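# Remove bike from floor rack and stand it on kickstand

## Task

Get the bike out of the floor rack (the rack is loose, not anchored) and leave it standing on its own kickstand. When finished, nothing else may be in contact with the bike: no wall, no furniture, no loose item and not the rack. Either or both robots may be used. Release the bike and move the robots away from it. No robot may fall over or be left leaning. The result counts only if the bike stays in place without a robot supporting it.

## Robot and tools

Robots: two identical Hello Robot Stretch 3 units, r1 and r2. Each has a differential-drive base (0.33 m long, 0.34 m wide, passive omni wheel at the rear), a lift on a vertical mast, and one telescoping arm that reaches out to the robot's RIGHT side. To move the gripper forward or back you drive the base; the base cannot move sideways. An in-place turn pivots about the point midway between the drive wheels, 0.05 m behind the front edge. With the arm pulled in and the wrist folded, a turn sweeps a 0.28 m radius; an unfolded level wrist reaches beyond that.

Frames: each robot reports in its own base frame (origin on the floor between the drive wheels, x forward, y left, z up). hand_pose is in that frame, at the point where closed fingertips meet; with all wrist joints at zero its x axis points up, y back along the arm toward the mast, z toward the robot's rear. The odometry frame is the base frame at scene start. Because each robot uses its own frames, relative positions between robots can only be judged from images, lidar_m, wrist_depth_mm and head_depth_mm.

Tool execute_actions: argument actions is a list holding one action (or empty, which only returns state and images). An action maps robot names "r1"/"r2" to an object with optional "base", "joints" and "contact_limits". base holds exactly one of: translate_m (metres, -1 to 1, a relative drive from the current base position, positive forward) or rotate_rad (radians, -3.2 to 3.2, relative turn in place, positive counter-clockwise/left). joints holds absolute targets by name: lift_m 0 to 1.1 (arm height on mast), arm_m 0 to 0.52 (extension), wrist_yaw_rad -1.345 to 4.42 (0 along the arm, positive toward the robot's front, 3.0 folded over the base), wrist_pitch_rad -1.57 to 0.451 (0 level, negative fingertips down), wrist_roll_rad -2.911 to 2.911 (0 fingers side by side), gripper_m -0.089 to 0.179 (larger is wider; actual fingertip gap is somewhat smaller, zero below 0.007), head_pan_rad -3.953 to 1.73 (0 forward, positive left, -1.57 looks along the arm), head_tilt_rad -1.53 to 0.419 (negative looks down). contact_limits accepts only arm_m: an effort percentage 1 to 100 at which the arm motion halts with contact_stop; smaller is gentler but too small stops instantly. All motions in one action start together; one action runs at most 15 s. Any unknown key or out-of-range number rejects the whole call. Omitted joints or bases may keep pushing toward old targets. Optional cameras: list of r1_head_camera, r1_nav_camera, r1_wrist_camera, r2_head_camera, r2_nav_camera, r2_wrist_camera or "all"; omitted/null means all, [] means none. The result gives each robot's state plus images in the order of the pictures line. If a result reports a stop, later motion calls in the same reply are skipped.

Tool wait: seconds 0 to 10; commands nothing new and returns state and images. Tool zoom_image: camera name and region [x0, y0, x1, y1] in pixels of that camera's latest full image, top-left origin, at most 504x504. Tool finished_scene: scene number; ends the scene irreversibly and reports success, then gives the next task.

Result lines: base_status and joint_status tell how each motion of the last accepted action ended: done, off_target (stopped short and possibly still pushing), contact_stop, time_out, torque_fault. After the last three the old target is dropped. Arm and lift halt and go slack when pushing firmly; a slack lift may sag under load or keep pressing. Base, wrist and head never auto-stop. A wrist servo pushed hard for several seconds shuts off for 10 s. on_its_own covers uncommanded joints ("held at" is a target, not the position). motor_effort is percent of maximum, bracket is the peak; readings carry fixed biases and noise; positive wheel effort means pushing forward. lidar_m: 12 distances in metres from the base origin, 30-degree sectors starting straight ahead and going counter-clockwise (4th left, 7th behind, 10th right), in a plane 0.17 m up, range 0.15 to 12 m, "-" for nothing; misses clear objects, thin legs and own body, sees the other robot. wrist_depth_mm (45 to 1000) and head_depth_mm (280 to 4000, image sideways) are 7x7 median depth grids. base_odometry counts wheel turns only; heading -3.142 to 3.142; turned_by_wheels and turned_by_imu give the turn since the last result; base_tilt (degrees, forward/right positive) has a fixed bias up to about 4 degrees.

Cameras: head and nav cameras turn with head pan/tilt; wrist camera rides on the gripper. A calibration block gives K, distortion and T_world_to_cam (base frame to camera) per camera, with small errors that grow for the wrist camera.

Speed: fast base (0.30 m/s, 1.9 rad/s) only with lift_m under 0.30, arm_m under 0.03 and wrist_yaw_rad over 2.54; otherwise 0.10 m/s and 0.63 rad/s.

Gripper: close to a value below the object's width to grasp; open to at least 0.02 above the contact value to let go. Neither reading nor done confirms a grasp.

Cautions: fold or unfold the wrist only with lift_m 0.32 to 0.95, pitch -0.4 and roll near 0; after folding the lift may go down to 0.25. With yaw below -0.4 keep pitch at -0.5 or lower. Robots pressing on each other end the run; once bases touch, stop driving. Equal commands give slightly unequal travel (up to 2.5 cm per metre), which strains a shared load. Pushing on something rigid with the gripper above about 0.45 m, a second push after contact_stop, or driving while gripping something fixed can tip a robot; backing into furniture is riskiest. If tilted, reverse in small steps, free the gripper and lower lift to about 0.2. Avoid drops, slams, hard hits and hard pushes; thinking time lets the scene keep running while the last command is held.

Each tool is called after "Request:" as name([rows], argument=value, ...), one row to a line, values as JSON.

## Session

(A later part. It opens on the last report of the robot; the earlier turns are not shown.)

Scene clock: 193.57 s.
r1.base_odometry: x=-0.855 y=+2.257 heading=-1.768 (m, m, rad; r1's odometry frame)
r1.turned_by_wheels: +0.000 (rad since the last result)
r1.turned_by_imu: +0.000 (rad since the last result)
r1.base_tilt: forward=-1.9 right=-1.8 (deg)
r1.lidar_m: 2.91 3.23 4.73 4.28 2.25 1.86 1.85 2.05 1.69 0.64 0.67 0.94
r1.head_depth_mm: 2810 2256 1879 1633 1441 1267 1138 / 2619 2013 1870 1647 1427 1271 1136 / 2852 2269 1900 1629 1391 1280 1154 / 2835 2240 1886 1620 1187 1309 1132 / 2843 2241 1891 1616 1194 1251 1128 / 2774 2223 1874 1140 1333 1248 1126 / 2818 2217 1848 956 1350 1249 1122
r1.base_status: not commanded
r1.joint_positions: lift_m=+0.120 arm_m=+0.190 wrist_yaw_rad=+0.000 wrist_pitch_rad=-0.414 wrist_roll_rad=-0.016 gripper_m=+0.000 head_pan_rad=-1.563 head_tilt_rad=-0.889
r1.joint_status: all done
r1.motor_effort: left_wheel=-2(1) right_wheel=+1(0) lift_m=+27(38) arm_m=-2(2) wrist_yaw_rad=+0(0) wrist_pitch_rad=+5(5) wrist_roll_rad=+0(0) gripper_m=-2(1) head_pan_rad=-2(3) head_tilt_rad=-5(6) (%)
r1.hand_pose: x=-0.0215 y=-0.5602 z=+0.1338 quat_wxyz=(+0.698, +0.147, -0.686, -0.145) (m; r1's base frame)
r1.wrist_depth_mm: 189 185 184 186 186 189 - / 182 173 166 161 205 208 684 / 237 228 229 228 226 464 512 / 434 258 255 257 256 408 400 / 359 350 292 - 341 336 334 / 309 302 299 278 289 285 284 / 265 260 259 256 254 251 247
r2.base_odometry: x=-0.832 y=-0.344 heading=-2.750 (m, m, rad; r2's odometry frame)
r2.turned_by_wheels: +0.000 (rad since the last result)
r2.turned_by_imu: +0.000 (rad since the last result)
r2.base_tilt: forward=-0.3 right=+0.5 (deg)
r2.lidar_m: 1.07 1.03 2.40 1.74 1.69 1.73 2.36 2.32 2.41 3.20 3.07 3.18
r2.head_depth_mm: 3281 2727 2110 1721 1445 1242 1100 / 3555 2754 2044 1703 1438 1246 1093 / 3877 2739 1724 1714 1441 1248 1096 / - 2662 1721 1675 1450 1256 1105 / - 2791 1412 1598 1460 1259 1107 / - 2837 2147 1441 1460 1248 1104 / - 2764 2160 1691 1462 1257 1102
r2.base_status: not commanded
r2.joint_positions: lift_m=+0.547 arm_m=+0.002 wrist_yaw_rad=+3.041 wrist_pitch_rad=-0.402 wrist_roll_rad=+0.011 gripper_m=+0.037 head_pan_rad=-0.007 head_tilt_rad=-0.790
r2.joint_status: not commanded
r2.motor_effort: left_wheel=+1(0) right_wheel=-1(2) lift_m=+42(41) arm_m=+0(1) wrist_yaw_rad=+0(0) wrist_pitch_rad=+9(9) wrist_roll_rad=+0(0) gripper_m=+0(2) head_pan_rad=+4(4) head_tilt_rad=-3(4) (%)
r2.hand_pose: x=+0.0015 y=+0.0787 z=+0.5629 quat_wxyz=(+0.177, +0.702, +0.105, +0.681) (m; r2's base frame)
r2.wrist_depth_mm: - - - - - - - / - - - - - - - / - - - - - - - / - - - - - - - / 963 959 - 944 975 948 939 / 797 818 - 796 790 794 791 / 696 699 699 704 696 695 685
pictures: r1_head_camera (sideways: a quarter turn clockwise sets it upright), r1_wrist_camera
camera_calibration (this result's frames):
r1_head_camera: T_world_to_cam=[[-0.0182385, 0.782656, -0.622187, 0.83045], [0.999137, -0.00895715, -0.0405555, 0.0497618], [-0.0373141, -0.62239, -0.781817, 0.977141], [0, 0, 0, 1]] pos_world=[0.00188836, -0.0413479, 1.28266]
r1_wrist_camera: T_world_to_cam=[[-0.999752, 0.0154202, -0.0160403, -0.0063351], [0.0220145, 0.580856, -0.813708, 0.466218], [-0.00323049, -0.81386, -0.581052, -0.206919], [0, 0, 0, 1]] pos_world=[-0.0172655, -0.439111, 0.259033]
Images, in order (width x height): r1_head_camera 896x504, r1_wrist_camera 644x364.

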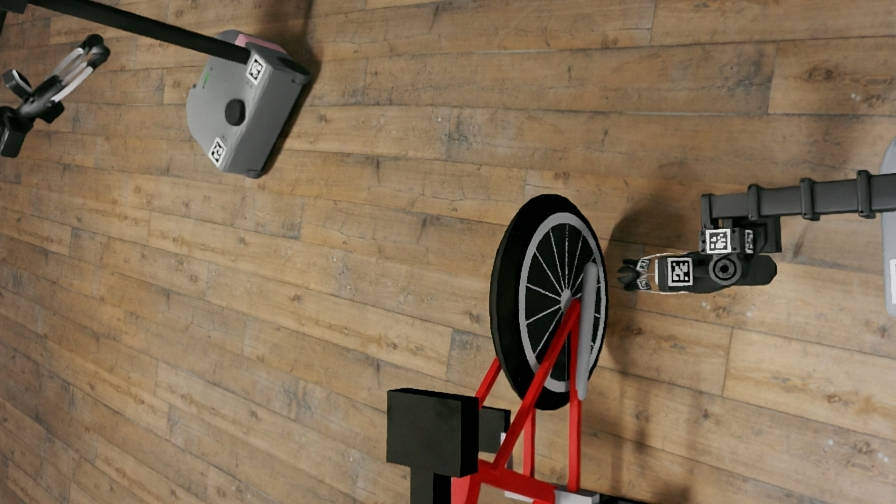

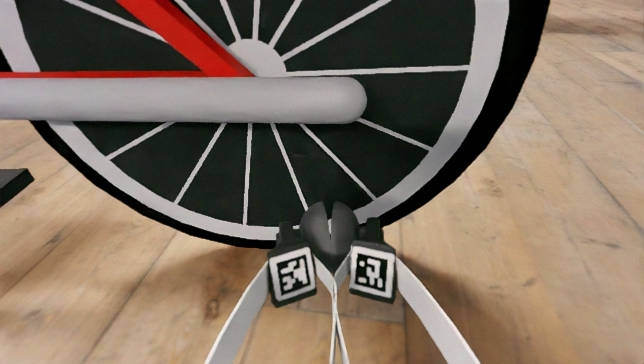

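Request:
execute_actions([
  {"r1":{"base":{"translate_m":-0.015},"joints":{"lift_m":0.26}}},
], cameras=[])

Request:
execute_actions([
  {"r1":{"joints":{"arm_m":0.215}}},
], cameras=[])

Request:
execute_actions([
  {"r1":{"joints":{"lift_m":0.12}}},
], cameras=["r1_head_camera","r1_wrist_camera"])

Scene clock: 204.47 s.
r1.base_odometry: x=-0.852 y=+2.272 heading=-1.768 (m, m, rad; r1's odometry frame)
r1.turned_by_wheels: +0.000 (rad since the last result)
r1.turned_by_imu: +0.001 (rad since the last result)
r1.base_tilt: forward=-1.9 right=-1.9 (deg)
r1.lidar_m: 2.92 3.24 4.72 4.26 2.23 1.84 1.83 2.04 1.68 0.64 0.67 0.94
r1.head_depth_mm: 2730 2188 1917 1652 1437 1274 1143 / 2595 2017 1860 1645 1421 1266 1139 / 2860 2282 1897 1623 1421 1280 1148 / 2820 2302 1883 1628 1247 - 1136 / 2800 2263 1879 1627 1193 1260 1128 / 2766 2213 1860 1504 1296 1256 1130 / 2747 2211 1843 962 1359 1249 1115
r1.base_status: done
r1.joint_positions: lift_m=+0.260 arm_m=+0.190 wrist_yaw_rad=+0.000 wrist_pitch_rad=-0.414 wrist_roll_rad=-0.016 gripper_m=+0.000 head_pan_rad=-1.563 head_tilt_rad=-0.889
r1.joint_status: all done
r1.motor_effort: left_wheel=-1(9) right_wheel=+1(3) lift_m=+43(44) arm_m=-2(3) wrist_yaw_rad=+0(1) wrist_pitch_rad=+6(6) wrist_roll_rad=+0(0) gripper_m=-1(2) head_pan_rad=-2(3) head_tilt_rad=-6(6) (%)
r1.hand_pose: x=-0.0215 y=-0.5601 z=+0.2732 quat_wxyz=(+0.698, +0.147, -0.686, -0.145) (m; r1's base frame)
r1.wrist_depth_mm: - 194 188 193 - - - / - 205 205 203 211 - - / 207 225 228 226 228 796 777 / 337 243 255 254 253 621 615 / 427 275 263 - 288 521 509 / 466 351 337 359 434 449 437 / 411 405 395 389 391 390 379
r2.base_odometry: x=-0.832 y=-0.344 heading=-2.750 (m, m, rad; r2's odometry frame)
r2.turned_by_wheels: +0.000 (rad since the last result)
r2.turned_by_imu: +0.001 (rad since the last result)
r2.base_tilt: forward=-0.3 right=+0.4 (deg)
r2.lidar_m: 1.07 1.02 2.40 1.74 1.68 1.73 2.36 2.33 2.40 3.21 3.06 3.18
r2.head_depth_mm: 3313 2755 2096 1723 1434 1244 1094 / 3622 2740 2057 1729 1443 1242 1096 / 3953 2794 1731 1709 1449 1240 1098 / - 2646 1714 1690 1451 1241 1101 / - 2735 1425 1590 1462 1253 1105 / - 2787 2141 1437 1455 1255 1107 / - 2774 2080 1743 1467 1250 1110
r2.base_status: not commanded
r2.joint_positions: lift_m=+0.547 arm_m=+0.002 wrist_yaw_rad=+3.041 wrist_pitch_rad=-0.402 wrist_roll_rad=+0.011 gripper_m=+0.037 head_pan_rad=-0.007 head_tilt_rad=-0.790
r2.joint_status: not commanded
r2.motor_effort: left_wheel=+1(1) right_wheel=-2(2) lift_m=+42(42) arm_m=-1(0) wrist_yaw_rad=+1(0) wrist_pitch_rad=+9(9) wrist_roll_rad=+0(0) gripper_m=-1(1) head_pan_rad=+4(4) head_tilt_rad=-3(4) (%)
r2.hand_pose: x=+0.0015 y=+0.0787 z=+0.5629 quat_wxyz=(+0.177, +0.702, +0.105, +0.681) (m; r2's base frame)
r2.wrist_depth_mm: - - - - - - - / - - - - - - - / - - - - - - - / - - - - - - - / 972 961 - 943 962 933 950 / 812 794 - 818 788 816 803 / 700 708 698 703 702 701 695
pictures: none
No camera images: the call's "cameras" was empty. Leave "cameras" out to get every camera's image.

Scene clock: 205.60 s.
r1.base_odometry: x=-0.852 y=+2.272 heading=-1.768 (m, m, rad; r1's odometry frame)
r1.turned_by_wheels: +0.000 (rad since the last result)
r1.turned_by_imu: +0.000 (rad since the last result)
r1.base_tilt: forward=-2.0 right=-1.9 (deg)
r1.lidar_m: 2.92 3.25 4.72 4.22 2.23 1.85 1.83 2.04 1.68 0.64 0.67 0.94
r1.head_depth_mm: 2725 2184 1920 1642 1436 1278 1139 / 2593 2005 1862 1631 1420 1267 1144 / 2825 2293 1886 1637 1408 1268 1141 / 2828 2271 1907 1614 1188 1216 1134 / 2806 2226 1889 1610 1196 1255 1132 / 2816 2236 1868 1516 1302 1244 1120 / 2789 2220 1845 953 1356 1244 1119
r1.base_status: not commanded
r1.joint_positions: lift_m=+0.260 arm_m=+0.215 wrist_yaw_rad=+0.000 wrist_pitch_rad=-0.414 wrist_roll_rad=-0.016 gripper_m=+0.000 head_pan_rad=-1.563 head_tilt_rad=-0.889
r1.joint_status: all done
r1.motor_effort: left_wheel=-2(1) right_wheel=+1(1) lift_m=+43(43) arm_m=+2(2) wrist_yaw_rad=+1(1) wrist_pitch_rad=+6(6) wrist_roll_rad=+0(0) gripper_m=-1(2) head_pan_rad=-4(3) head_tilt_rad=-5(6) (%)
r1.hand_pose: x=-0.0215 y=-0.5845 z=+0.2732 quat_wxyz=(+0.698, +0.147, -0.686, -0.145) (m; r1's base frame)
r1.wrist_depth_mm: - 173 168 174 - - - / 197 180 180 179 189 - - / 200 200 200 199 200 804 800 / 229 213 223 223 223 611 632 / 276 258 243 - 255 506 514 / 248 238 232 225 319 444 446 / 411 399 358 356 382 384 381
r2.base_odometry: x=-0.832 y=-0.344 heading=-2.750 (m, m, rad; r2's odometry frame)
r2.turned_by_wheels: +0.000 (rad since the last result)
r2.turned_by_imu: +0.000 (rad since the last result)
r2.base_tilt: forward=-0.4 right=+0.5 (deg)
r2.lidar_m: 1.08 1.03 2.40 1.74 1.69 1.73 2.36 2.32 2.41 3.21 3.06 3.17
r2.head_depth_mm: 3249 2731 2109 1696 1438 1244 1095 / 3617 2738 2051 1712 1438 1244 1107 / 3916 2756 1729 1732 1449 1248 1093 / - 2683 1727 1670 1451 1251 1098 / - 2801 1417 1587 1452 1249 1102 / - 2776 2139 1430 1446 1254 1106 / - 2786 2060 1741 1458 1261 1110
r2.base_status: not commanded
r2.joint_positions: lift_m=+0.547 arm_m=+0.002 wrist_yaw_rad=+3.041 wrist_pitch_rad=-0.402 wrist_roll_rad=+0.011 gripper_m=+0.037 head_pan_rad=-0.007 head_tilt_rad=-0.790
r2.joint_status: not commanded
r2.motor_effort: left_wheel=+0(1) right_wheel=-2(2) lift_m=+41(41) arm_m=-1(0) wrist_yaw_rad=+1(0) wrist_pitch_rad=+9(9) wrist_roll_rad=+0(0) gripper_m=-1(0) head_pan_rad=+4(4) head_tilt_rad=-3(3) (%)
r2.hand_pose: x=+0.0015 y=+0.0787 z=+0.5629 quat_wxyz=(+0.177, +0.702, +0.105, +0.681) (m; r2's base frame)
r2.wrist_depth_mm: - - - - - - - / - - - - - - - / - - - - - - - / - - - - - - - / 960 975 - 950 970 947 930 / 806 804 - 794 800 801 792 / 702 714 702 703 705 704 690
pictures: none
No camera images: the call's "cameras" was empty. Leave "cameras" out to get every camera's image.

Scene clock: 207.30 s.
r1.base_odometry: x=-0.852 y=+2.272 heading=-1.768 (m, m, rad; r1's odometry frame)
r1.turned_by_wheels: +0.000 (rad since the last result)
r1.turned_by_imu: +0.000 (rad since the last result)
r1.base_tilt: forward=-1.9 right=-1.9 (deg)
r1.lidar_m: 2.93 3.25 4.74 4.27 2.23 1.84 1.83 2.04 1.68 0.65 0.68 0.95
r1.head_depth_mm: 2707 2189 1904 1643 1441 1270 1138 / 2670 2003 1857 1638 1431 1265 1132 / 2841 2292 1884 1627 1424 1277 1137 / 2851 2253 1888 1614 1253 1214 1138 / 2811 2259 1876 1615 1203 1254 1124 / 2804 2226 1886 1516 1208 1251 1121 / 2785 2207 1860 957 1348 1246 1118
r1.base_status: not commanded
r1.joint_positions: lift_m=+0.192 arm_m=+0.214 wrist_yaw_rad=+0.007 wrist_pitch_rad=-0.363 wrist_roll_rad=-0.016 gripper_m=+0.000 head_pan_rad=-1.563 head_tilt_rad=-0.889
r1.joint_status: lift_m contact_stop (moved -0.068 of -0.140)
r1.on_its_own: lift_m is slack since a contact_stop, until your next command for it (your +0.120 is given up)
r1.motor_effort: left_wheel=-1(1) right_wheel=-1(1) lift_m=+35(40) arm_m=+4(4) wrist_yaw_rad=-6(6) wrist_pitch_rad=-15(20) wrist_roll_rad=+0(0) gripper_m=-1(2) head_pan_rad=-2(3) head_tilt_rad=-6(6) (%)
r1.hand_pose: x=-0.0200 y=-0.5904 z=+0.2172 quat_wxyz=(+0.702, +0.131, -0.689, -0.125) (m; r1's base frame)
r1.wrist_depth_mm: 172 171 170 170 169 - - / 181 187 185 185 184 910 - / 207 197 202 202 200 220 742 / 227 225 218 222 222 515 557 / 209 200 193 - 249 444 453 / 420 287 287 298 306 393 384 / 358 355 333 326 341 338 332
r2.base_odometry: x=-0.832 y=-0.344 heading=-2.750 (m, m, rad; r2's odometry frame)
r2.turned_by_wheels: +0.000 (rad since the last result)
r2.turned_by_imu: +0.000 (rad since the last result)
r2.base_tilt: forward=-0.4 right=+0.5 (deg)
r2.lidar_m: 1.07 1.02 2.40 1.74 1.68 1.74 2.36 2.33 2.41 3.23 3.07 3.16
r2.head_depth_mm: 3339 2757 2106 1697 1444 1237 1088 / 3607 2751 2054 1716 1454 1247 1095 / 3917 2763 1698 1729 1441 1247 1096 / - 2659 1694 1682 1449 1250 1102 / - 2839 1439 1601 1450 1256 1100 / - 2779 2126 1428 1455 1247 1106 / - 2803 2153 1739 1457 1254 1104
r2.base_status: not commanded
r2.joint_positions: lift_m=+0.547 arm_m=+0.002 wrist_yaw_rad=+3.041 wrist_pitch_rad=-0.402 wrist_roll_rad=+0.011 gripper_m=+0.037 head_pan_rad=-0.007 head_tilt_rad=-0.790
r2.joint_status: not commanded
r2.motor_effort: left_wheel=+1(0) right_wheel=-2(2) lift_m=+41(41) arm_m=+0(1) wrist_yaw_rad=+1(0) wrist_pitch_rad=+9(9) wrist_roll_rad=+0(0) gripper_m=+0(1) head_pan_rad=+4(4) head_tilt_rad=-4(4) (%)
r2.hand_pose: x=+0.0015 y=+0.0787 z=+0.5629 quat_wxyz=(+0.177, +0.702, +0.105, +0.681) (m; r2's base frame)
r2.wrist_depth_mm: - - - - - - - / - - - - - - - / - - - - - - - / - - - - - - - / 960 967 - 953 963 927 950 / 802 807 - 814 794 807 807 / 716 695 679 699 706 699 700
pictures: r1_head_camera (sideways: a quarter turn clockwise sets it upright), r1_wrist_camera
camera_calibration (this result's frames):
r1_head_camera: T_world_to_cam=[[-0.0182259, 0.782745, -0.622076, 0.830305], [0.999137, -0.00896832, -0.0405579, 0.0497649], [-0.0373254, -0.622279, -0.781906, 0.977256], [0, 0, 0, 1]] pos_world=[0.00188764, -0.0413451, 1.28265]
r1_wrist_camera: T_world_to_cam=[[-0.999827, 0.00792572, -0.0168073, -0.0072551], [0.0184303, 0.53843, -0.842468, 0.532732], [0.00237241, -0.842633, -0.538484, -0.209242], [0, 0, 0, 1]] pos_world=[-0.0165758, -0.463095, 0.336014]
Images, in order (width x height): r1_head_camera 896x504, r1_wrist_camera 644x364.

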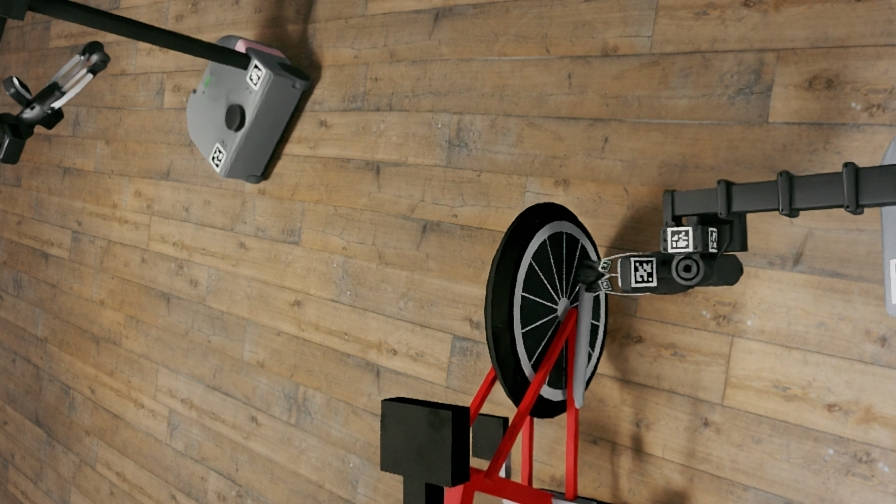

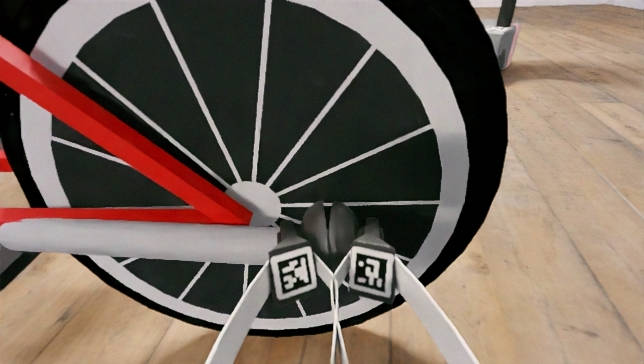

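Request:
execute_actions([
  {"r1":{"joints":{"lift_m":0.192,"wrist_pitch_rad":-0.85}}},
], cameras=["r1_head_camera","r1_wrist_camera"])

Scene clock: 215.90 s.
r1.base_odometry: x=-0.852 y=+2.272 heading=-1.768 (m, m, rad; r1's odometry frame)
r1.turned_by_wheels: +0.000 (rad since the last result)
r1.turned_by_imu: +0.032 (rad since the last result)
r1.base_tilt: forward=-2.0 right=-1.9 (deg)
r1.lidar_m: 2.92 3.29 4.71 4.02 2.19 1.84 1.84 2.08 0.68 0.55 0.68 0.98
r1.head_depth_mm: 2829 2118 1868 1650 1436 1276 1140 / 2671 2023 1866 1635 1424 1264 1142 / 2893 2266 1899 1637 1402 1287 1150 / 2869 2267 1898 1615 1240 1213 1133 / 2821 2224 1873 1612 1199 1258 1122 / 2777 2247 1868 983 1329 1256 1121 / 2806 2225 1855 1013 1346 1243 1120
r1.base_status: not commanded
r1.joint_positions: lift_m=+0.229 arm_m=+0.215 wrist_yaw_rad=+0.009 wrist_pitch_rad=-0.779 wrist_roll_rad=-0.016 gripper_m=+0.000 head_pan_rad=-1.563 head_tilt_rad=-0.890
r1.joint_status: lift_m contact_stop (moved +0.037 of +0.000); wrist_pitch_rad off_target (ended at -0.779, target -0.850)
r1.on_its_own: lift_m is slack since a contact_stop, until your next command for it (your +0.192 is given up); wrist_pitch_rad is at rest, and its effort (-28) is outside its rest range (-20 to +32)
r1.motor_effort: left_wheel=-1(3) right_wheel=-2(3) lift_m=+31(35) arm_m=+3(4) wrist_yaw_rad=-8(9) wrist_pitch_rad=-28(92) wrist_roll_rad=+0(0) gripper_m=-2(5) head_pan_rad=-3(3) head_tilt_rad=-5(5) (%)
r1.hand_pose: x=-0.0202 y=-0.5249 z=+0.1702 quat_wxyz=(+0.661, +0.274, -0.647, -0.264) (m; r1's base frame)
r1.wrist_depth_mm: 206 203 189 198 196 194 526 / 203 210 204 232 229 234 471 / 436 198 283 278 274 414 421 / 405 386 193 340 374 379 373 / 359 357 352 - 348 341 340 / 329 326 321 312 318 313 311 / 300 298 295 296 293 290 287
r2.base_odometry: x=-0.832 y=-0.344 heading=-2.750 (m, m, rad; r2's odometry frame)
r2.turned_by_wheels: +0.000 (rad since the last result)
r2.turned_by_imu: +0.001 (rad since the last result)
r2.base_tilt: forward=-0.4 right=+0.4 (deg)
r2.lidar_m: 1.07 1.02 2.41 1.74 1.69 1.73 2.36 2.32 2.41 3.21 3.07 3.17
r2.head_depth_mm: 3280 2726 2104 1715 1428 1245 1098 / 3549 2752 2031 1720 1441 1247 1089 / 3932 2773 1729 1726 1453 1250 1097 / - 2619 1723 1680 1451 1253 1096 / - 2825 1417 1590 1447 1256 1102 / - 2836 2148 1443 1463 1255 1105 / - 2799 2146 1683 1464 1258 1107
r2.base_status: not commanded
r2.joint_positions: lift_m=+0.547 arm_m=+0.002 wrist_yaw_rad=+3.041 wrist_pitch_rad=-0.402 wrist_roll_rad=+0.011 gripper_m=+0.037 head_pan_rad=-0.007 head_tilt_rad=-0.790
r2.joint_status: not commanded
r2.motor_effort: left_wheel=+0(1) right_wheel=-2(2) lift_m=+42(41) arm_m=-1(0) wrist_yaw_rad=+0(0) wrist_pitch_rad=+9(9) wrist_roll_rad=+0(0) gripper_m=-1(0) head_pan_rad=+3(3) head_tilt_rad=-4(3) (%)
r2.hand_pose: x=+0.0015 y=+0.0787 z=+0.5629 quat_wxyz=(+0.177, +0.702, +0.105, +0.681) (m; r2's base frame)
r2.wrist_depth_mm: - - - - - - - / - - - - - - - / - - - - - - - / - - - - - - - / 954 955 - 947 986 947 929 / 805 819 - 820 815 802 795 / 699 697 684 708 709 696 698
pictures: r1_head_camera (sideways: a quarter turn clockwise sets it upright), r1_wrist_camera
camera_calibration (this result's frames):
r1_head_camera: T_world_to_cam=[[-0.0181741, 0.782822, -0.621981, 0.83018], [0.999136, -0.00903031, -0.0405599, 0.0497675], [-0.0373679, -0.622181, -0.781981, 0.977354], [0, 0, 0, 1]] pos_world=[0.00188485, -0.0413424, 1.28265]
r1_wrist_camera: T_world_to_cam=[[-0.999885, 0.011803, -0.00951401, -0.00792615], [0.0150951, 0.833166, -0.552817, 0.563173], [0.00140182, -0.552897, -0.833248, 0.0229269], [0, 0, 0, 1]] pos_world=[-0.0164586, -0.456447, 0.33036]
Images, in order (width x height): r1_head_camera 896x504, r1_wrist_camera 644x364.

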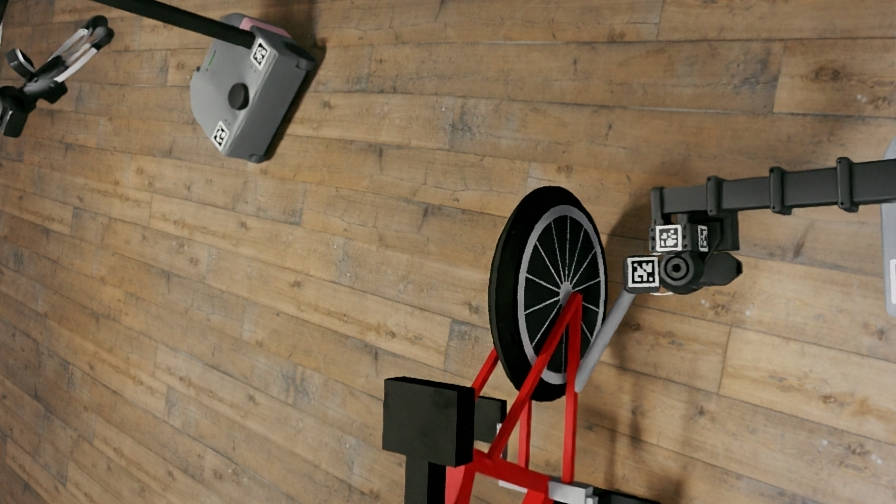

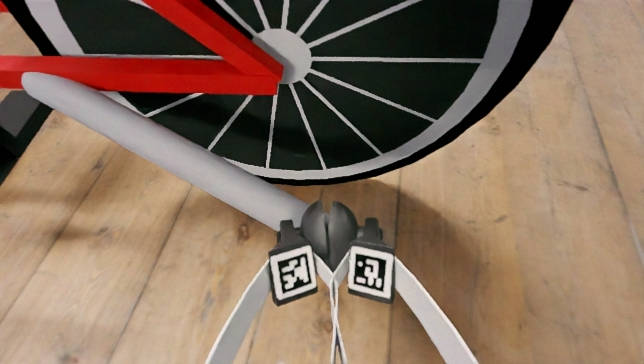

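Request:
execute_actions([
  {"r1":{"base":{"translate_m":0.12},"joints":{"lift_m":0.2,"wrist_pitch_rad":-0.8}}},
], cameras=["r1_head_camera","r1_wrist_camera"])

Scene clock: 224.37 s.
r1.base_odometry: x=-0.876 y=+2.154 heading=-1.768 (m, m, rad; r1's odometry frame)
r1.turned_by_wheels: +0.000 (rad since the last result)
r1.turned_by_imu: +0.000 (rad since the last result)
r1.base_tilt: forward=-2.0 right=-1.9 (deg)
r1.lidar_m: 2.80 3.16 4.67 4.30 2.34 1.95 1.95 2.21 0.66 0.65 0.81 0.99
r1.head_depth_mm: 2655 2316 1846 1626 1421 1274 1141 / 2858 2283 1876 1620 1403 1273 1138 / 2834 2289 1894 1617 1253 1281 1150 / 2828 2247 1882 1615 1213 1203 1138 / 2833 2268 1873 982 1342 1248 1124 / 2809 2219 1868 1026 1349 1254 1129 / 2765 2198 1861 1530 1237 1242 1122
r1.base_status: done
r1.joint_positions: lift_m=+0.200 arm_m=+0.215 wrist_yaw_rad=+0.003 wrist_pitch_rad=-0.818 wrist_roll_rad=-0.016 gripper_m=+0.000 head_pan_rad=-1.563 head_tilt_rad=-0.890
r1.joint_status: all done
r1.motor_effort: left_wheel=-1(5) right_wheel=+1(5) lift_m=+27(31) arm_m=+2(2) wrist_yaw_rad=-3(2) wrist_pitch_rad=+7(7) wrist_roll_rad=+0(0) gripper_m=-2(2) head_pan_rad=-3(3) head_tilt_rad=-6(5) (%)
r1.hand_pose: x=-0.0211 y=-0.5172 z=+0.1355 quat_wxyz=(+0.655, +0.285, -0.643, -0.278) (m; r1's base frame)
r1.wrist_depth_mm: 481 472 172 166 160 155 152 / 353 426 401 254 251 249 246 / 369 376 379 324 305 304 365 / 336 344 339 338 331 331 330 / 316 314 313 - 305 303 301 / 290 288 286 278 281 280 275 / 267 266 262 262 262 259 258
r2.base_odometry: x=-0.832 y=-0.344 heading=-2.750 (m, m, rad; r2's odometry frame)
r2.turned_by_wheels: +0.000 (rad since the last result)
r2.turned_by_imu: +0.001 (rad since the last result)
r2.base_tilt: forward=-0.4 right=+0.5 (deg)
r2.lidar_m: 1.07 1.03 2.40 1.74 1.69 1.73 2.35 2.32 2.41 3.20 3.05 3.15
r2.head_depth_mm: 3317 2742 2093 1729 1446 1236 1091 / 3565 2744 2040 1721 1438 1245 1102 / 3885 2767 1719 1719 1444 1247 1097 / - 2666 1724 1679 1465 1253 1096 / - 2795 1412 1591 1446 1249 1105 / - 2825 2136 1444 1464 1259 1106 / - 2813 1792 1727 1449 1260 1103
r2.base_status: not commanded
r2.joint_positions: lift_m=+0.547 arm_m=+0.002 wrist_yaw_rad=+3.041 wrist_pitch_rad=-0.402 wrist_roll_rad=+0.011 gripper_m=+0.037 head_pan_rad=-0.007 head_tilt_rad=-0.790
r2.joint_status: not commanded
r2.motor_effort: left_wheel=+0(1) right_wheel=-1(2) lift_m=+41(42) arm_m=-1(0) wrist_yaw_rad=+0(0) wrist_pitch_rad=+9(9) wrist_roll_rad=+0(0) gripper_m=-1(1) head_pan_rad=+3(4) head_tilt_rad=-4(4) (%)
r2.hand_pose: x=+0.0015 y=+0.0787 z=+0.5629 quat_wxyz=(+0.177, +0.702, +0.105, +0.681) (m; r2's base frame)
r2.wrist_depth_mm: - - - - - - - / - - - - - - - / - - - - - - - / - - - - - - - / 967 956 - 968 961 949 954 / 810 818 - 810 820 791 812 / 711 697 693 699 702 712 698
pictures: r1_head_camera (sideways: a quarter turn clockwise sets it upright), r1_wrist_camera
camera_calibration (this result's frames):
r1_head_camera: T_world_to_cam=[[-0.0181748, 0.782872, -0.621918, 0.830098], [0.999136, -0.00902656, -0.0405613, 0.0497693], [-0.037368, -0.622118, -0.782031, 0.97742], [0, 0, 0, 1]] pos_world=[0.00188486, -0.0413409, 1.28264]
r1_wrist_camera: T_world_to_cam=[[-0.999806, 0.0176603, -0.00870728, -0.00635938], [0.0196125, 0.853956, -0.519975, 0.544058], [-0.00174731, -0.520045, -0.854137, 0.0180169], [0, 0, 0, 1]] pos_world=[-0.016997, -0.45512, 0.29823]
Images, in order (width x height): r1_head_camera 896x504, r1_wrist_camera 644x364.

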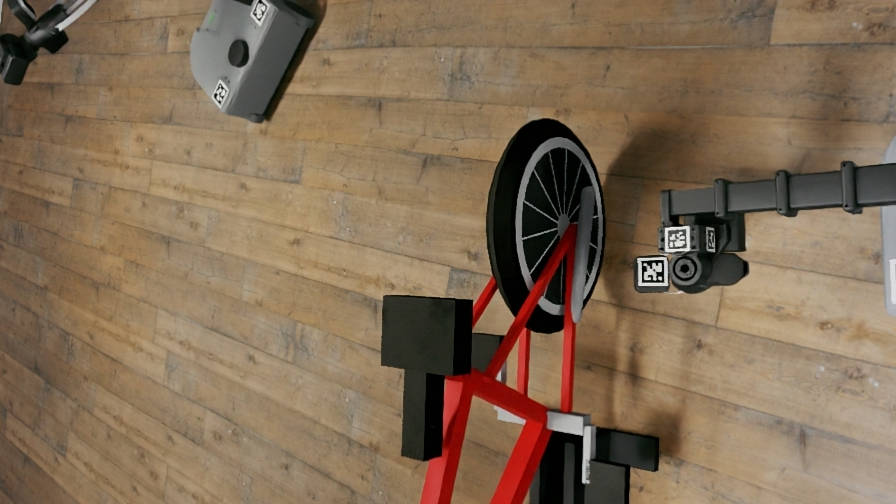

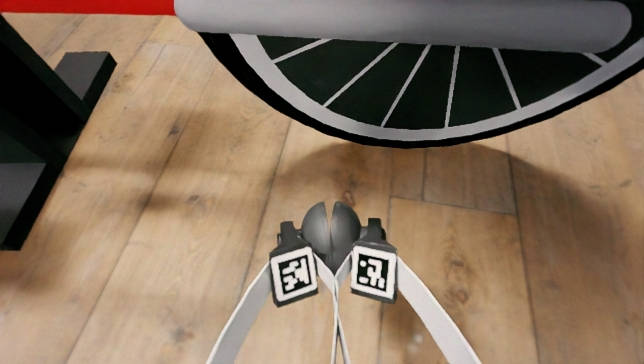

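Request:
execute_actions([
  {"r1":{"base":{"translate_m":-0.08},"joints":{"lift_m":0.27,"wrist_pitch_rad":-0.42,"arm_m":0.19}}},
], cameras=[])

Request:
execute_actions([
  {"r1":{"joints":{"arm_m":0.225}}},
], cameras=[])

Request:
execute_actions([
  {"r1":{"joints":{"lift_m":0.21}}},
], cameras=[])

Request:
execute_actions([
  {"r1":{"joints":{"lift_m":0.21,"wrist_pitch_rad":-0.8}}},
], cameras=["r1_head_camera","r1_wrist_camera"])

Scene clock: 245.13 s.
r1.base_odometry: x=-0.860 y=+2.233 heading=-1.768 (m, m, rad; r1's odometry frame)
r1.turned_by_wheels: +0.000 (rad since the last result)
r1.turned_by_imu: +0.001 (rad since the last result)
r1.base_tilt: forward=-1.9 right=-1.9 (deg)
r1.lidar_m: 2.89 3.25 4.72 4.09 2.23 1.89 1.88 2.11 0.66 0.65 0.85 0.98
r1.head_depth_mm: 2803 2025 1893 1649 1440 1265 1147 / 2790 2294 1885 1629 1423 1269 1141 / 2807 2274 1897 1628 1339 1285 1149 / 2840 2263 1887 1604 1205 - 1149 / 2827 2248 1862 1603 1204 1249 1128 / 2819 2248 1876 962 1361 1250 1124 / 2765 2235 1859 1024 1309 1247 1119
r1.base_status: done
r1.joint_positions: lift_m=+0.270 arm_m=+0.190 wrist_yaw_rad=+0.003 wrist_pitch_rad=-0.443 wrist_roll_rad=-0.016 gripper_m=+0.000 head_pan_rad=-1.563 head_tilt_rad=-0.890
r1.joint_status: all done
r1.motor_effort: left_wheel=-1(8) right_wheel=+0(5) lift_m=+43(45) arm_m=-2(6) wrist_yaw_rad=-2(3) wrist_pitch_rad=+9(9) wrist_roll_rad=+0(0) gripper_m=-2(2) head_pan_rad=-3(3) head_tilt_rad=-6(5) (%)
r1.hand_pose: x=-0.0209 y=-0.5564 z=+0.2767 quat_wxyz=(+0.696, +0.158, -0.684, -0.153) (m; r1's base frame)
r1.wrist_depth_mm: - - 202 193 194 - - / - 223 214 210 208 214 - / 875 261 230 234 231 230 762 / 349 345 263 259 261 259 609 / 418 284 270 - 289 305 508 / 453 465 437 380 351 442 439 / 400 404 398 397 389 388 384
r2.base_odometry: x=-0.832 y=-0.344 heading=-2.750 (m, m, rad; r2's odometry frame)
r2.turned_by_wheels: +0.000 (rad since the last result)
r2.turned_by_imu: +0.001 (rad since the last result)
r2.base_tilt: forward=-0.4 right=+0.5 (deg)
r2.lidar_m: 1.07 1.02 2.40 1.74 1.69 1.73 2.36 2.32 2.41 3.22 3.07 3.18
r2.head_depth_mm: 3336 2724 2111 1709 1448 1243 1095 / 3634 2735 2056 1722 1444 1239 1099 / 3971 2764 1736 1711 1445 1254 1101 / - 2649 1724 1675 1456 1255 1099 / - 2794 1399 1594 1450 1243 1102 / - 2801 2145 1434 1447 1266 1105 / - 2778 1785 1742 1454 1267 1100
r2.base_status: not commanded
r2.joint_positions: lift_m=+0.547 arm_m=+0.002 wrist_yaw_rad=+3.041 wrist_pitch_rad=-0.402 wrist_roll_rad=+0.011 gripper_m=+0.037 head_pan_rad=-0.007 head_tilt_rad=-0.790
r2.joint_status: not commanded
r2.motor_effort: left_wheel=+0(1) right_wheel=-2(3) lift_m=+41(41) arm_m=+0(0) wrist_yaw_rad=+0(0) wrist_pitch_rad=+9(9) wrist_roll_rad=+0(1) gripper_m=+0(0) head_pan_rad=+4(4) head_tilt_rad=-4(4) (%)
r2.hand_pose: x=+0.0015 y=+0.0787 z=+0.5629 quat_wxyz=(+0.177, +0.702, +0.105, +0.681) (m; r2's base frame)
r2.wrist_depth_mm: - - - - - - - / - - - - - - - / - - - - - - - / - - - - - - - / 966 966 - 960 973 942 942 / 809 836 - 815 804 794 803 / 712 708 695 701 692 707 694
pictures: none
No camera images: the call's "cameras" was empty. Leave "cameras" out to get every camera's image.

Scene clock: 246.43 s.
r1.base_odometry: x=-0.860 y=+2.233 heading=-1.768 (m, m, rad; r1's odometry frame)
r1.turned_by_wheels: +0.000 (rad since the last result)
r1.turned_by_imu: +0.000 (rad since the last result)
r1.base_tilt: forward=-2.0 right=-1.9 (deg)
r1.lidar_m: 2.88 3.25 4.71 4.11 2.24 1.88 1.88 2.12 0.66 0.64 0.85 0.98
r1.head_depth_mm: 2773 2024 1865 1651 1432 1283 1146 / 2776 2277 1901 1625 1421 1269 1137 / 2919 2259 1879 1623 1346 1266 1146 / 2837 2248 1888 1615 1191 1218 1140 / 2797 2265 1878 1614 1212 1254 1125 / 2746 2227 1866 961 1347 1249 1125 / 2748 2211 1861 1017 1313 1242 1122
r1.base_status: not commanded
r1.joint_positions: lift_m=+0.270 arm_m=+0.225 wrist_yaw_rad=+0.003 wrist_pitch_rad=-0.443 wrist_roll_rad=-0.016 gripper_m=+0.000 head_pan_rad=-1.563 head_tilt_rad=-0.890
r1.joint_status: all done
r1.motor_effort: left_wheel=-1(1) right_wheel=+1(1) lift_m=+43(43) arm_m=+2(2) wrist_yaw_rad=-3(3) wrist_pitch_rad=+9(9) wrist_roll_rad=+0(0) gripper_m=-2(2) head_pan_rad=-2(3) head_tilt_rad=-5(5) (%)
r1.hand_pose: x=-0.0209 y=-0.5908 z=+0.2767 quat_wxyz=(+0.696, +0.158, -0.684, -0.154) (m; r1's base frame)
r1.wrist_depth_mm: - - 173 165 165 951 - / - 236 179 175 175 177 - / 826 188 198 195 193 192 727 / 333 236 215 220 217 216 589 / 559 264 255 - 248 246 489 / 430 255 239 227 284 300 437 / 401 408 390 368 373 385 384
r2.base_odometry: x=-0.832 y=-0.344 heading=-2.750 (m, m, rad; r2's odometry frame)
r2.turned_by_wheels: +0.000 (rad since the last result)
r2.turned_by_imu: +0.000 (rad since the last result)
r2.base_tilt: forward=-0.3 right=+0.5 (deg)
r2.lidar_m: 1.07 1.02 2.40 1.74 1.69 1.73 2.36 2.33 2.40 3.22 3.07 3.19
r2.head_depth_mm: 3276 2758 2094 1708 1438 1236 1088 / 3605 2762 2048 1727 1452 1243 1094 / 3844 2773 1722 1716 1443 1249 1099 / - 2694 1731 1676 1459 1250 1107 / - 2790 1423 1591 1460 1248 1104 / - 2825 2117 1434 1449 1258 1101 / - 2836 1847 1724 1464 1256 1106
r2.base_status: not commanded
r2.joint_positions: lift_m=+0.547 arm_m=+0.002 wrist_yaw_rad=+3.041 wrist_pitch_rad=-0.402 wrist_roll_rad=+0.011 gripper_m=+0.037 head_pan_rad=-0.007 head_tilt_rad=-0.790
r2.joint_status: not commanded
r2.motor_effort: left_wheel=+0(1) right_wheel=-2(2) lift_m=+42(42) arm_m=-1(1) wrist_yaw_rad=+0(0) wrist_pitch_rad=+9(9) wrist_roll_rad=+0(0) gripper_m=-1(1) head_pan_rad=+3(4) head_tilt_rad=-3(4) (%)
r2.hand_pose: x=+0.0015 y=+0.0787 z=+0.5629 quat_wxyz=(+0.177, +0.702, +0.105, +0.681) (m; r2's base frame)
r2.wrist_depth_mm: - - - - - - - / - - - - - - - / - - - - - - - / - - - - - - - / 947 977 - 926 958 955 929 / 820 823 - 794 809 793 802 / 707 707 694 704 709 695 699
pictures: none
No camera images: the call's "cameras" was empty. Leave "cameras" out to get every camera's image.

Scene clock: 247.80 s.
r1.base_odometry: x=-0.860 y=+2.233 heading=-1.768 (m, m, rad; r1's odometry frame)
r1.turned_by_wheels: +0.000 (rad since the last result)
r1.turned_by_imu: +0.000 (rad since the last result)
r1.base_tilt: forward=-2.0 right=-1.8 (deg)
r1.lidar_m: 2.88 3.26 4.72 4.07 2.23 1.88 1.88 2.12 0.66 0.65 0.85 0.98
r1.head_depth_mm: 2757 2032 1862 1636 1420 1276 1142 / 2773 2284 1893 1638 1428 1268 1135 / 2890 2274 1900 1632 1354 1272 1148 / 2849 2278 1885 1624 1200 1211 1128 / 2780 2237 1879 1599 1203 1251 1129 / 2757 2222 1845 959 1357 1250 1123 / 2772 2217 1862 1021 1325 1238 1117
r1.base_status: not commanded
r1.joint_positions: lift_m=+0.210 arm_m=+0.225 wrist_yaw_rad=+0.002 wrist_pitch_rad=-0.440 wrist_roll_rad=-0.016 gripper_m=+0.000 head_pan_rad=-1.563 head_tilt_rad=-0.890
r1.joint_status: all done
r1.motor_effort: left_wheel=-1(1) right_wheel=+1(1) lift_m=+26(39) arm_m=+3(2) wrist_yaw_rad=-1(1) wrist_pitch_rad=+8(9) wrist_roll_rad=+0(0) gripper_m=-3(3) head_pan_rad=-2(4) head_tilt_rad=-5(6) (%)
r1.hand_pose: x=-0.0212 y=-0.5912 z=+0.2181 quat_wxyz=(+0.696, +0.156, -0.684, -0.153) (m; r1's base frame)
r1.wrist_depth_mm: - 160 161 160 158 156 161 / 956 158 178 175 175 171 174 / 318 201 182 195 193 192 194 / 584 222 219 210 217 215 479 / 424 209 199 - 236 247 441 / 397 399 311 310 291 371 375 / 351 348 344 336 338 331 329
r2.base_odometry: x=-0.832 y=-0.344 heading=-2.750 (m, m, rad; r2's odometry frame)
r2.turned_by_wheels: +0.000 (rad since the last result)
r2.turned_by_imu: +0.000 (rad since the last result)
r2.base_tilt: forward=-0.4 right=+0.5 (deg)
r2.lidar_m: 1.07 1.02 2.40 1.74 1.69 1.74 2.36 2.33 2.41 3.23 3.06 3.16
r2.head_depth_mm: 3298 2769 2107 1708 1435 1244 1092 / 3557 2739 2048 1713 1461 1250 1096 / 3843 2752 1739 1729 1453 1244 1096 / - 2650 1727 1681 1450 1253 1105 / - 2790 1425 1594 1461 1245 1101 / - 2847 2136 1437 1461 1255 1101 / - 2795 1829 1739 1466 1259 1107
r2.base_status: not commanded
r2.joint_positions: lift_m=+0.547 arm_m=+0.002 wrist_yaw_rad=+3.041 wrist_pitch_rad=-0.402 wrist_roll_rad=+0.011 gripper_m=+0.037 head_pan_rad=-0.007 head_tilt_rad=-0.790
r2.joint_status: not commanded
r2.motor_effort: left_wheel=+1(0) right_wheel=-1(2) lift_m=+41(41) arm_m=+0(1) wrist_yaw_rad=+1(1) wrist_pitch_rad=+9(9) wrist_roll_rad=+0(0) gripper_m=-1(0) head_pan_rad=+4(3) head_tilt_rad=-4(3) (%)
r2.hand_pose: x=+0.0015 y=+0.0787 z=+0.5629 quat_wxyz=(+0.177, +0.702, +0.105, +0.681) (m; r2's base frame)
r2.wrist_depth_mm: - - - - - - - / - - - - - - - / - - - - - - - / - - - - - - - / 948 951 - 946 959 945 946 / 809 811 - 825 804 790 807 / 700 703 695 710 699 692 700
pictures: none
No camera images: the call's "cameras" was empty. Leave "cameras" out to get every camera's image.

Scene clock: 249.10 s.
r1.base_odometry: x=-0.860 y=+2.233 heading=-1.768 (m, m, rad; r1's odometry frame)
r1.turned_by_wheels: +0.000 (rad since the last result)
r1.turned_by_imu: +0.000 (rad since the last result)
r1.base_tilt: forward=-2.0 right=-1.8 (deg)
r1.lidar_m: 2.89 3.25 4.71 4.12 2.23 1.88 1.87 2.12 0.66 0.65 0.85 0.98
r1.head_depth_mm: 2811 2013 1864 1645 1449 1268 1147 / 2794 2310 1906 1622 1430 1275 1138 / 2811 2305 1883 1617 1344 1270 1147 / 2830 2264 1889 1626 1199 1224 1143 / 2851 2242 1866 1611 1203 1254 1126 / 2782 2246 1880 959 1364 1247 1120 / 2795 2184 1849 1020 1312 1249 1125
r1.base_status: not commanded
r1.joint_positions: lift_m=+0.210 arm_m=+0.225 wrist_yaw_rad=+0.001 wrist_pitch_rad=-0.807 wrist_roll_rad=-0.016 gripper_m=+0.000 head_pan_rad=-1.563 head_tilt_rad=-0.890
r1.joint_status: all done
r1.motor_effort: left_wheel=-1(2) right_wheel=+0(1) lift_m=+27(27) arm_m=+2(2) wrist_yaw_rad=-1(1) wrist_pitch_rad=+2(18) wrist_roll_rad=+0(0) gripper_m=-2(1) head_pan_rad=-2(2) head_tilt_rad=-6(5) (%)
r1.hand_pose: x=-0.0213 y=-0.5295 z=+0.1473 quat_wxyz=(+0.656, +0.280, -0.645, -0.275) (m; r1's base frame)
r1.wrist_depth_mm: 176 176 177 171 189 193 198 / 424 236 174 165 159 227 414 / 398 400 286 283 279 371 381 / 364 361 357 345 352 346 345 / 332 327 324 - 321 318 313 / 304 297 300 289 291 290 287 / 278 276 274 273 269 271 266
r2.base_odometry: x=-0.832 y=-0.344 heading=-2.750 (m, m, rad; r2's odometry frame)
r2.turned_by_wheels: +0.000 (rad since the last result)
r2.turned_by_imu: +0.000 (rad since the last result)
r2.base_tilt: forward=-0.3 right=+0.5 (deg)
r2.lidar_m: 1.07 1.03 2.40 1.74 1.68 1.73 2.35 2.33 2.41 3.22 3.07 3.17
r2.head_depth_mm: 3325 2743 2108 1694 1432 1246 1090 / 3598 2744 2054 1710 1446 1241 1102 / 3883 2740 1728 1720 1455 1250 1096 / - 2669 1702 1679 1439 1250 1100 / - 2789 1402 1613 1452 1254 1098 / - 2824 2105 1432 1450 1257 1107 / - 2808 1847 1732 1462 1258 1103
r2.base_status: not commanded
r2.joint_positions: lift_m=+0.547 arm_m=+0.002 wrist_yaw_rad=+3.041 wrist_pitch_rad=-0.402 wrist_roll_rad=+0.011 gripper_m=+0.037 head_pan_rad=-0.007 head_tilt_rad=-0.790
r2.joint_status: not commanded
r2.motor_effort: left_wheel=+1(1) right_wheel=-2(2) lift_m=+42(41) arm_m=-1(1) wrist_yaw_rad=+0(1) wrist_pitch_rad=+9(9) wrist_roll_rad=+0(0) gripper_m=-1(1) head_pan_rad=+4(4) head_tilt_rad=-4(3) (%)
r2.hand_pose: x=+0.0015 y=+0.0787 z=+0.5629 quat_wxyz=(+0.177, +0.702, +0.105, +0.681) (m; r2's base frame)
r2.wrist_depth_mm: - - - - - - - / - - - - - - - / - - - - - - - / - - - - - - - / 937 950 - 933 972 916 937 / 820 812 - 808 793 803 799 / 705 711 689 709 698 690 703
pictures: r1_head_camera (sideways: a quarter turn clockwise sets it upright), r1_wrist_camera
camera_calibration (this result's frames):
r1_head_camera: T_world_to_cam=[[-0.0181731, 0.782882, -0.621905, 0.830081], [0.999136, -0.00902815, -0.0405615, 0.0497696], [-0.0373695, -0.622104, -0.782042, 0.977433], [0, 0, 0, 1]] pos_world=[0.00188476, -0.0413406, 1.28264]
r1_wrist_camera: T_world_to_cam=[[-0.999776, 0.019171, -0.00893897, -0.00545566], [0.0209958, 0.848042, -0.529513, 0.558974], [-0.00257068, -0.529583, -0.848254, 0.0157495], [0, 0, 0, 1]] pos_world=[-0.0171501, -0.465588, 0.309295]
Images, in order (width x height): r1_head_camera 896x504, r1_wrist_camera 644x364.

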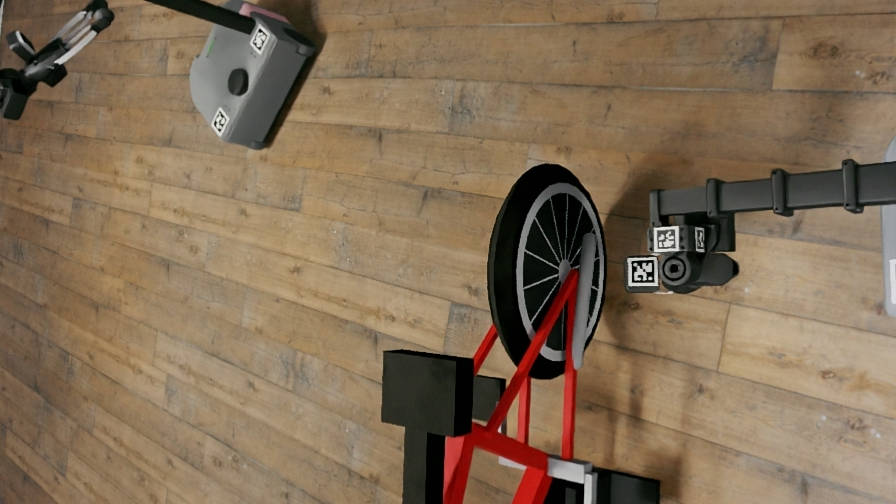

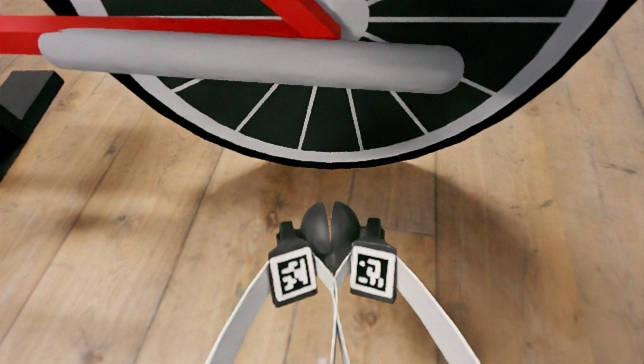

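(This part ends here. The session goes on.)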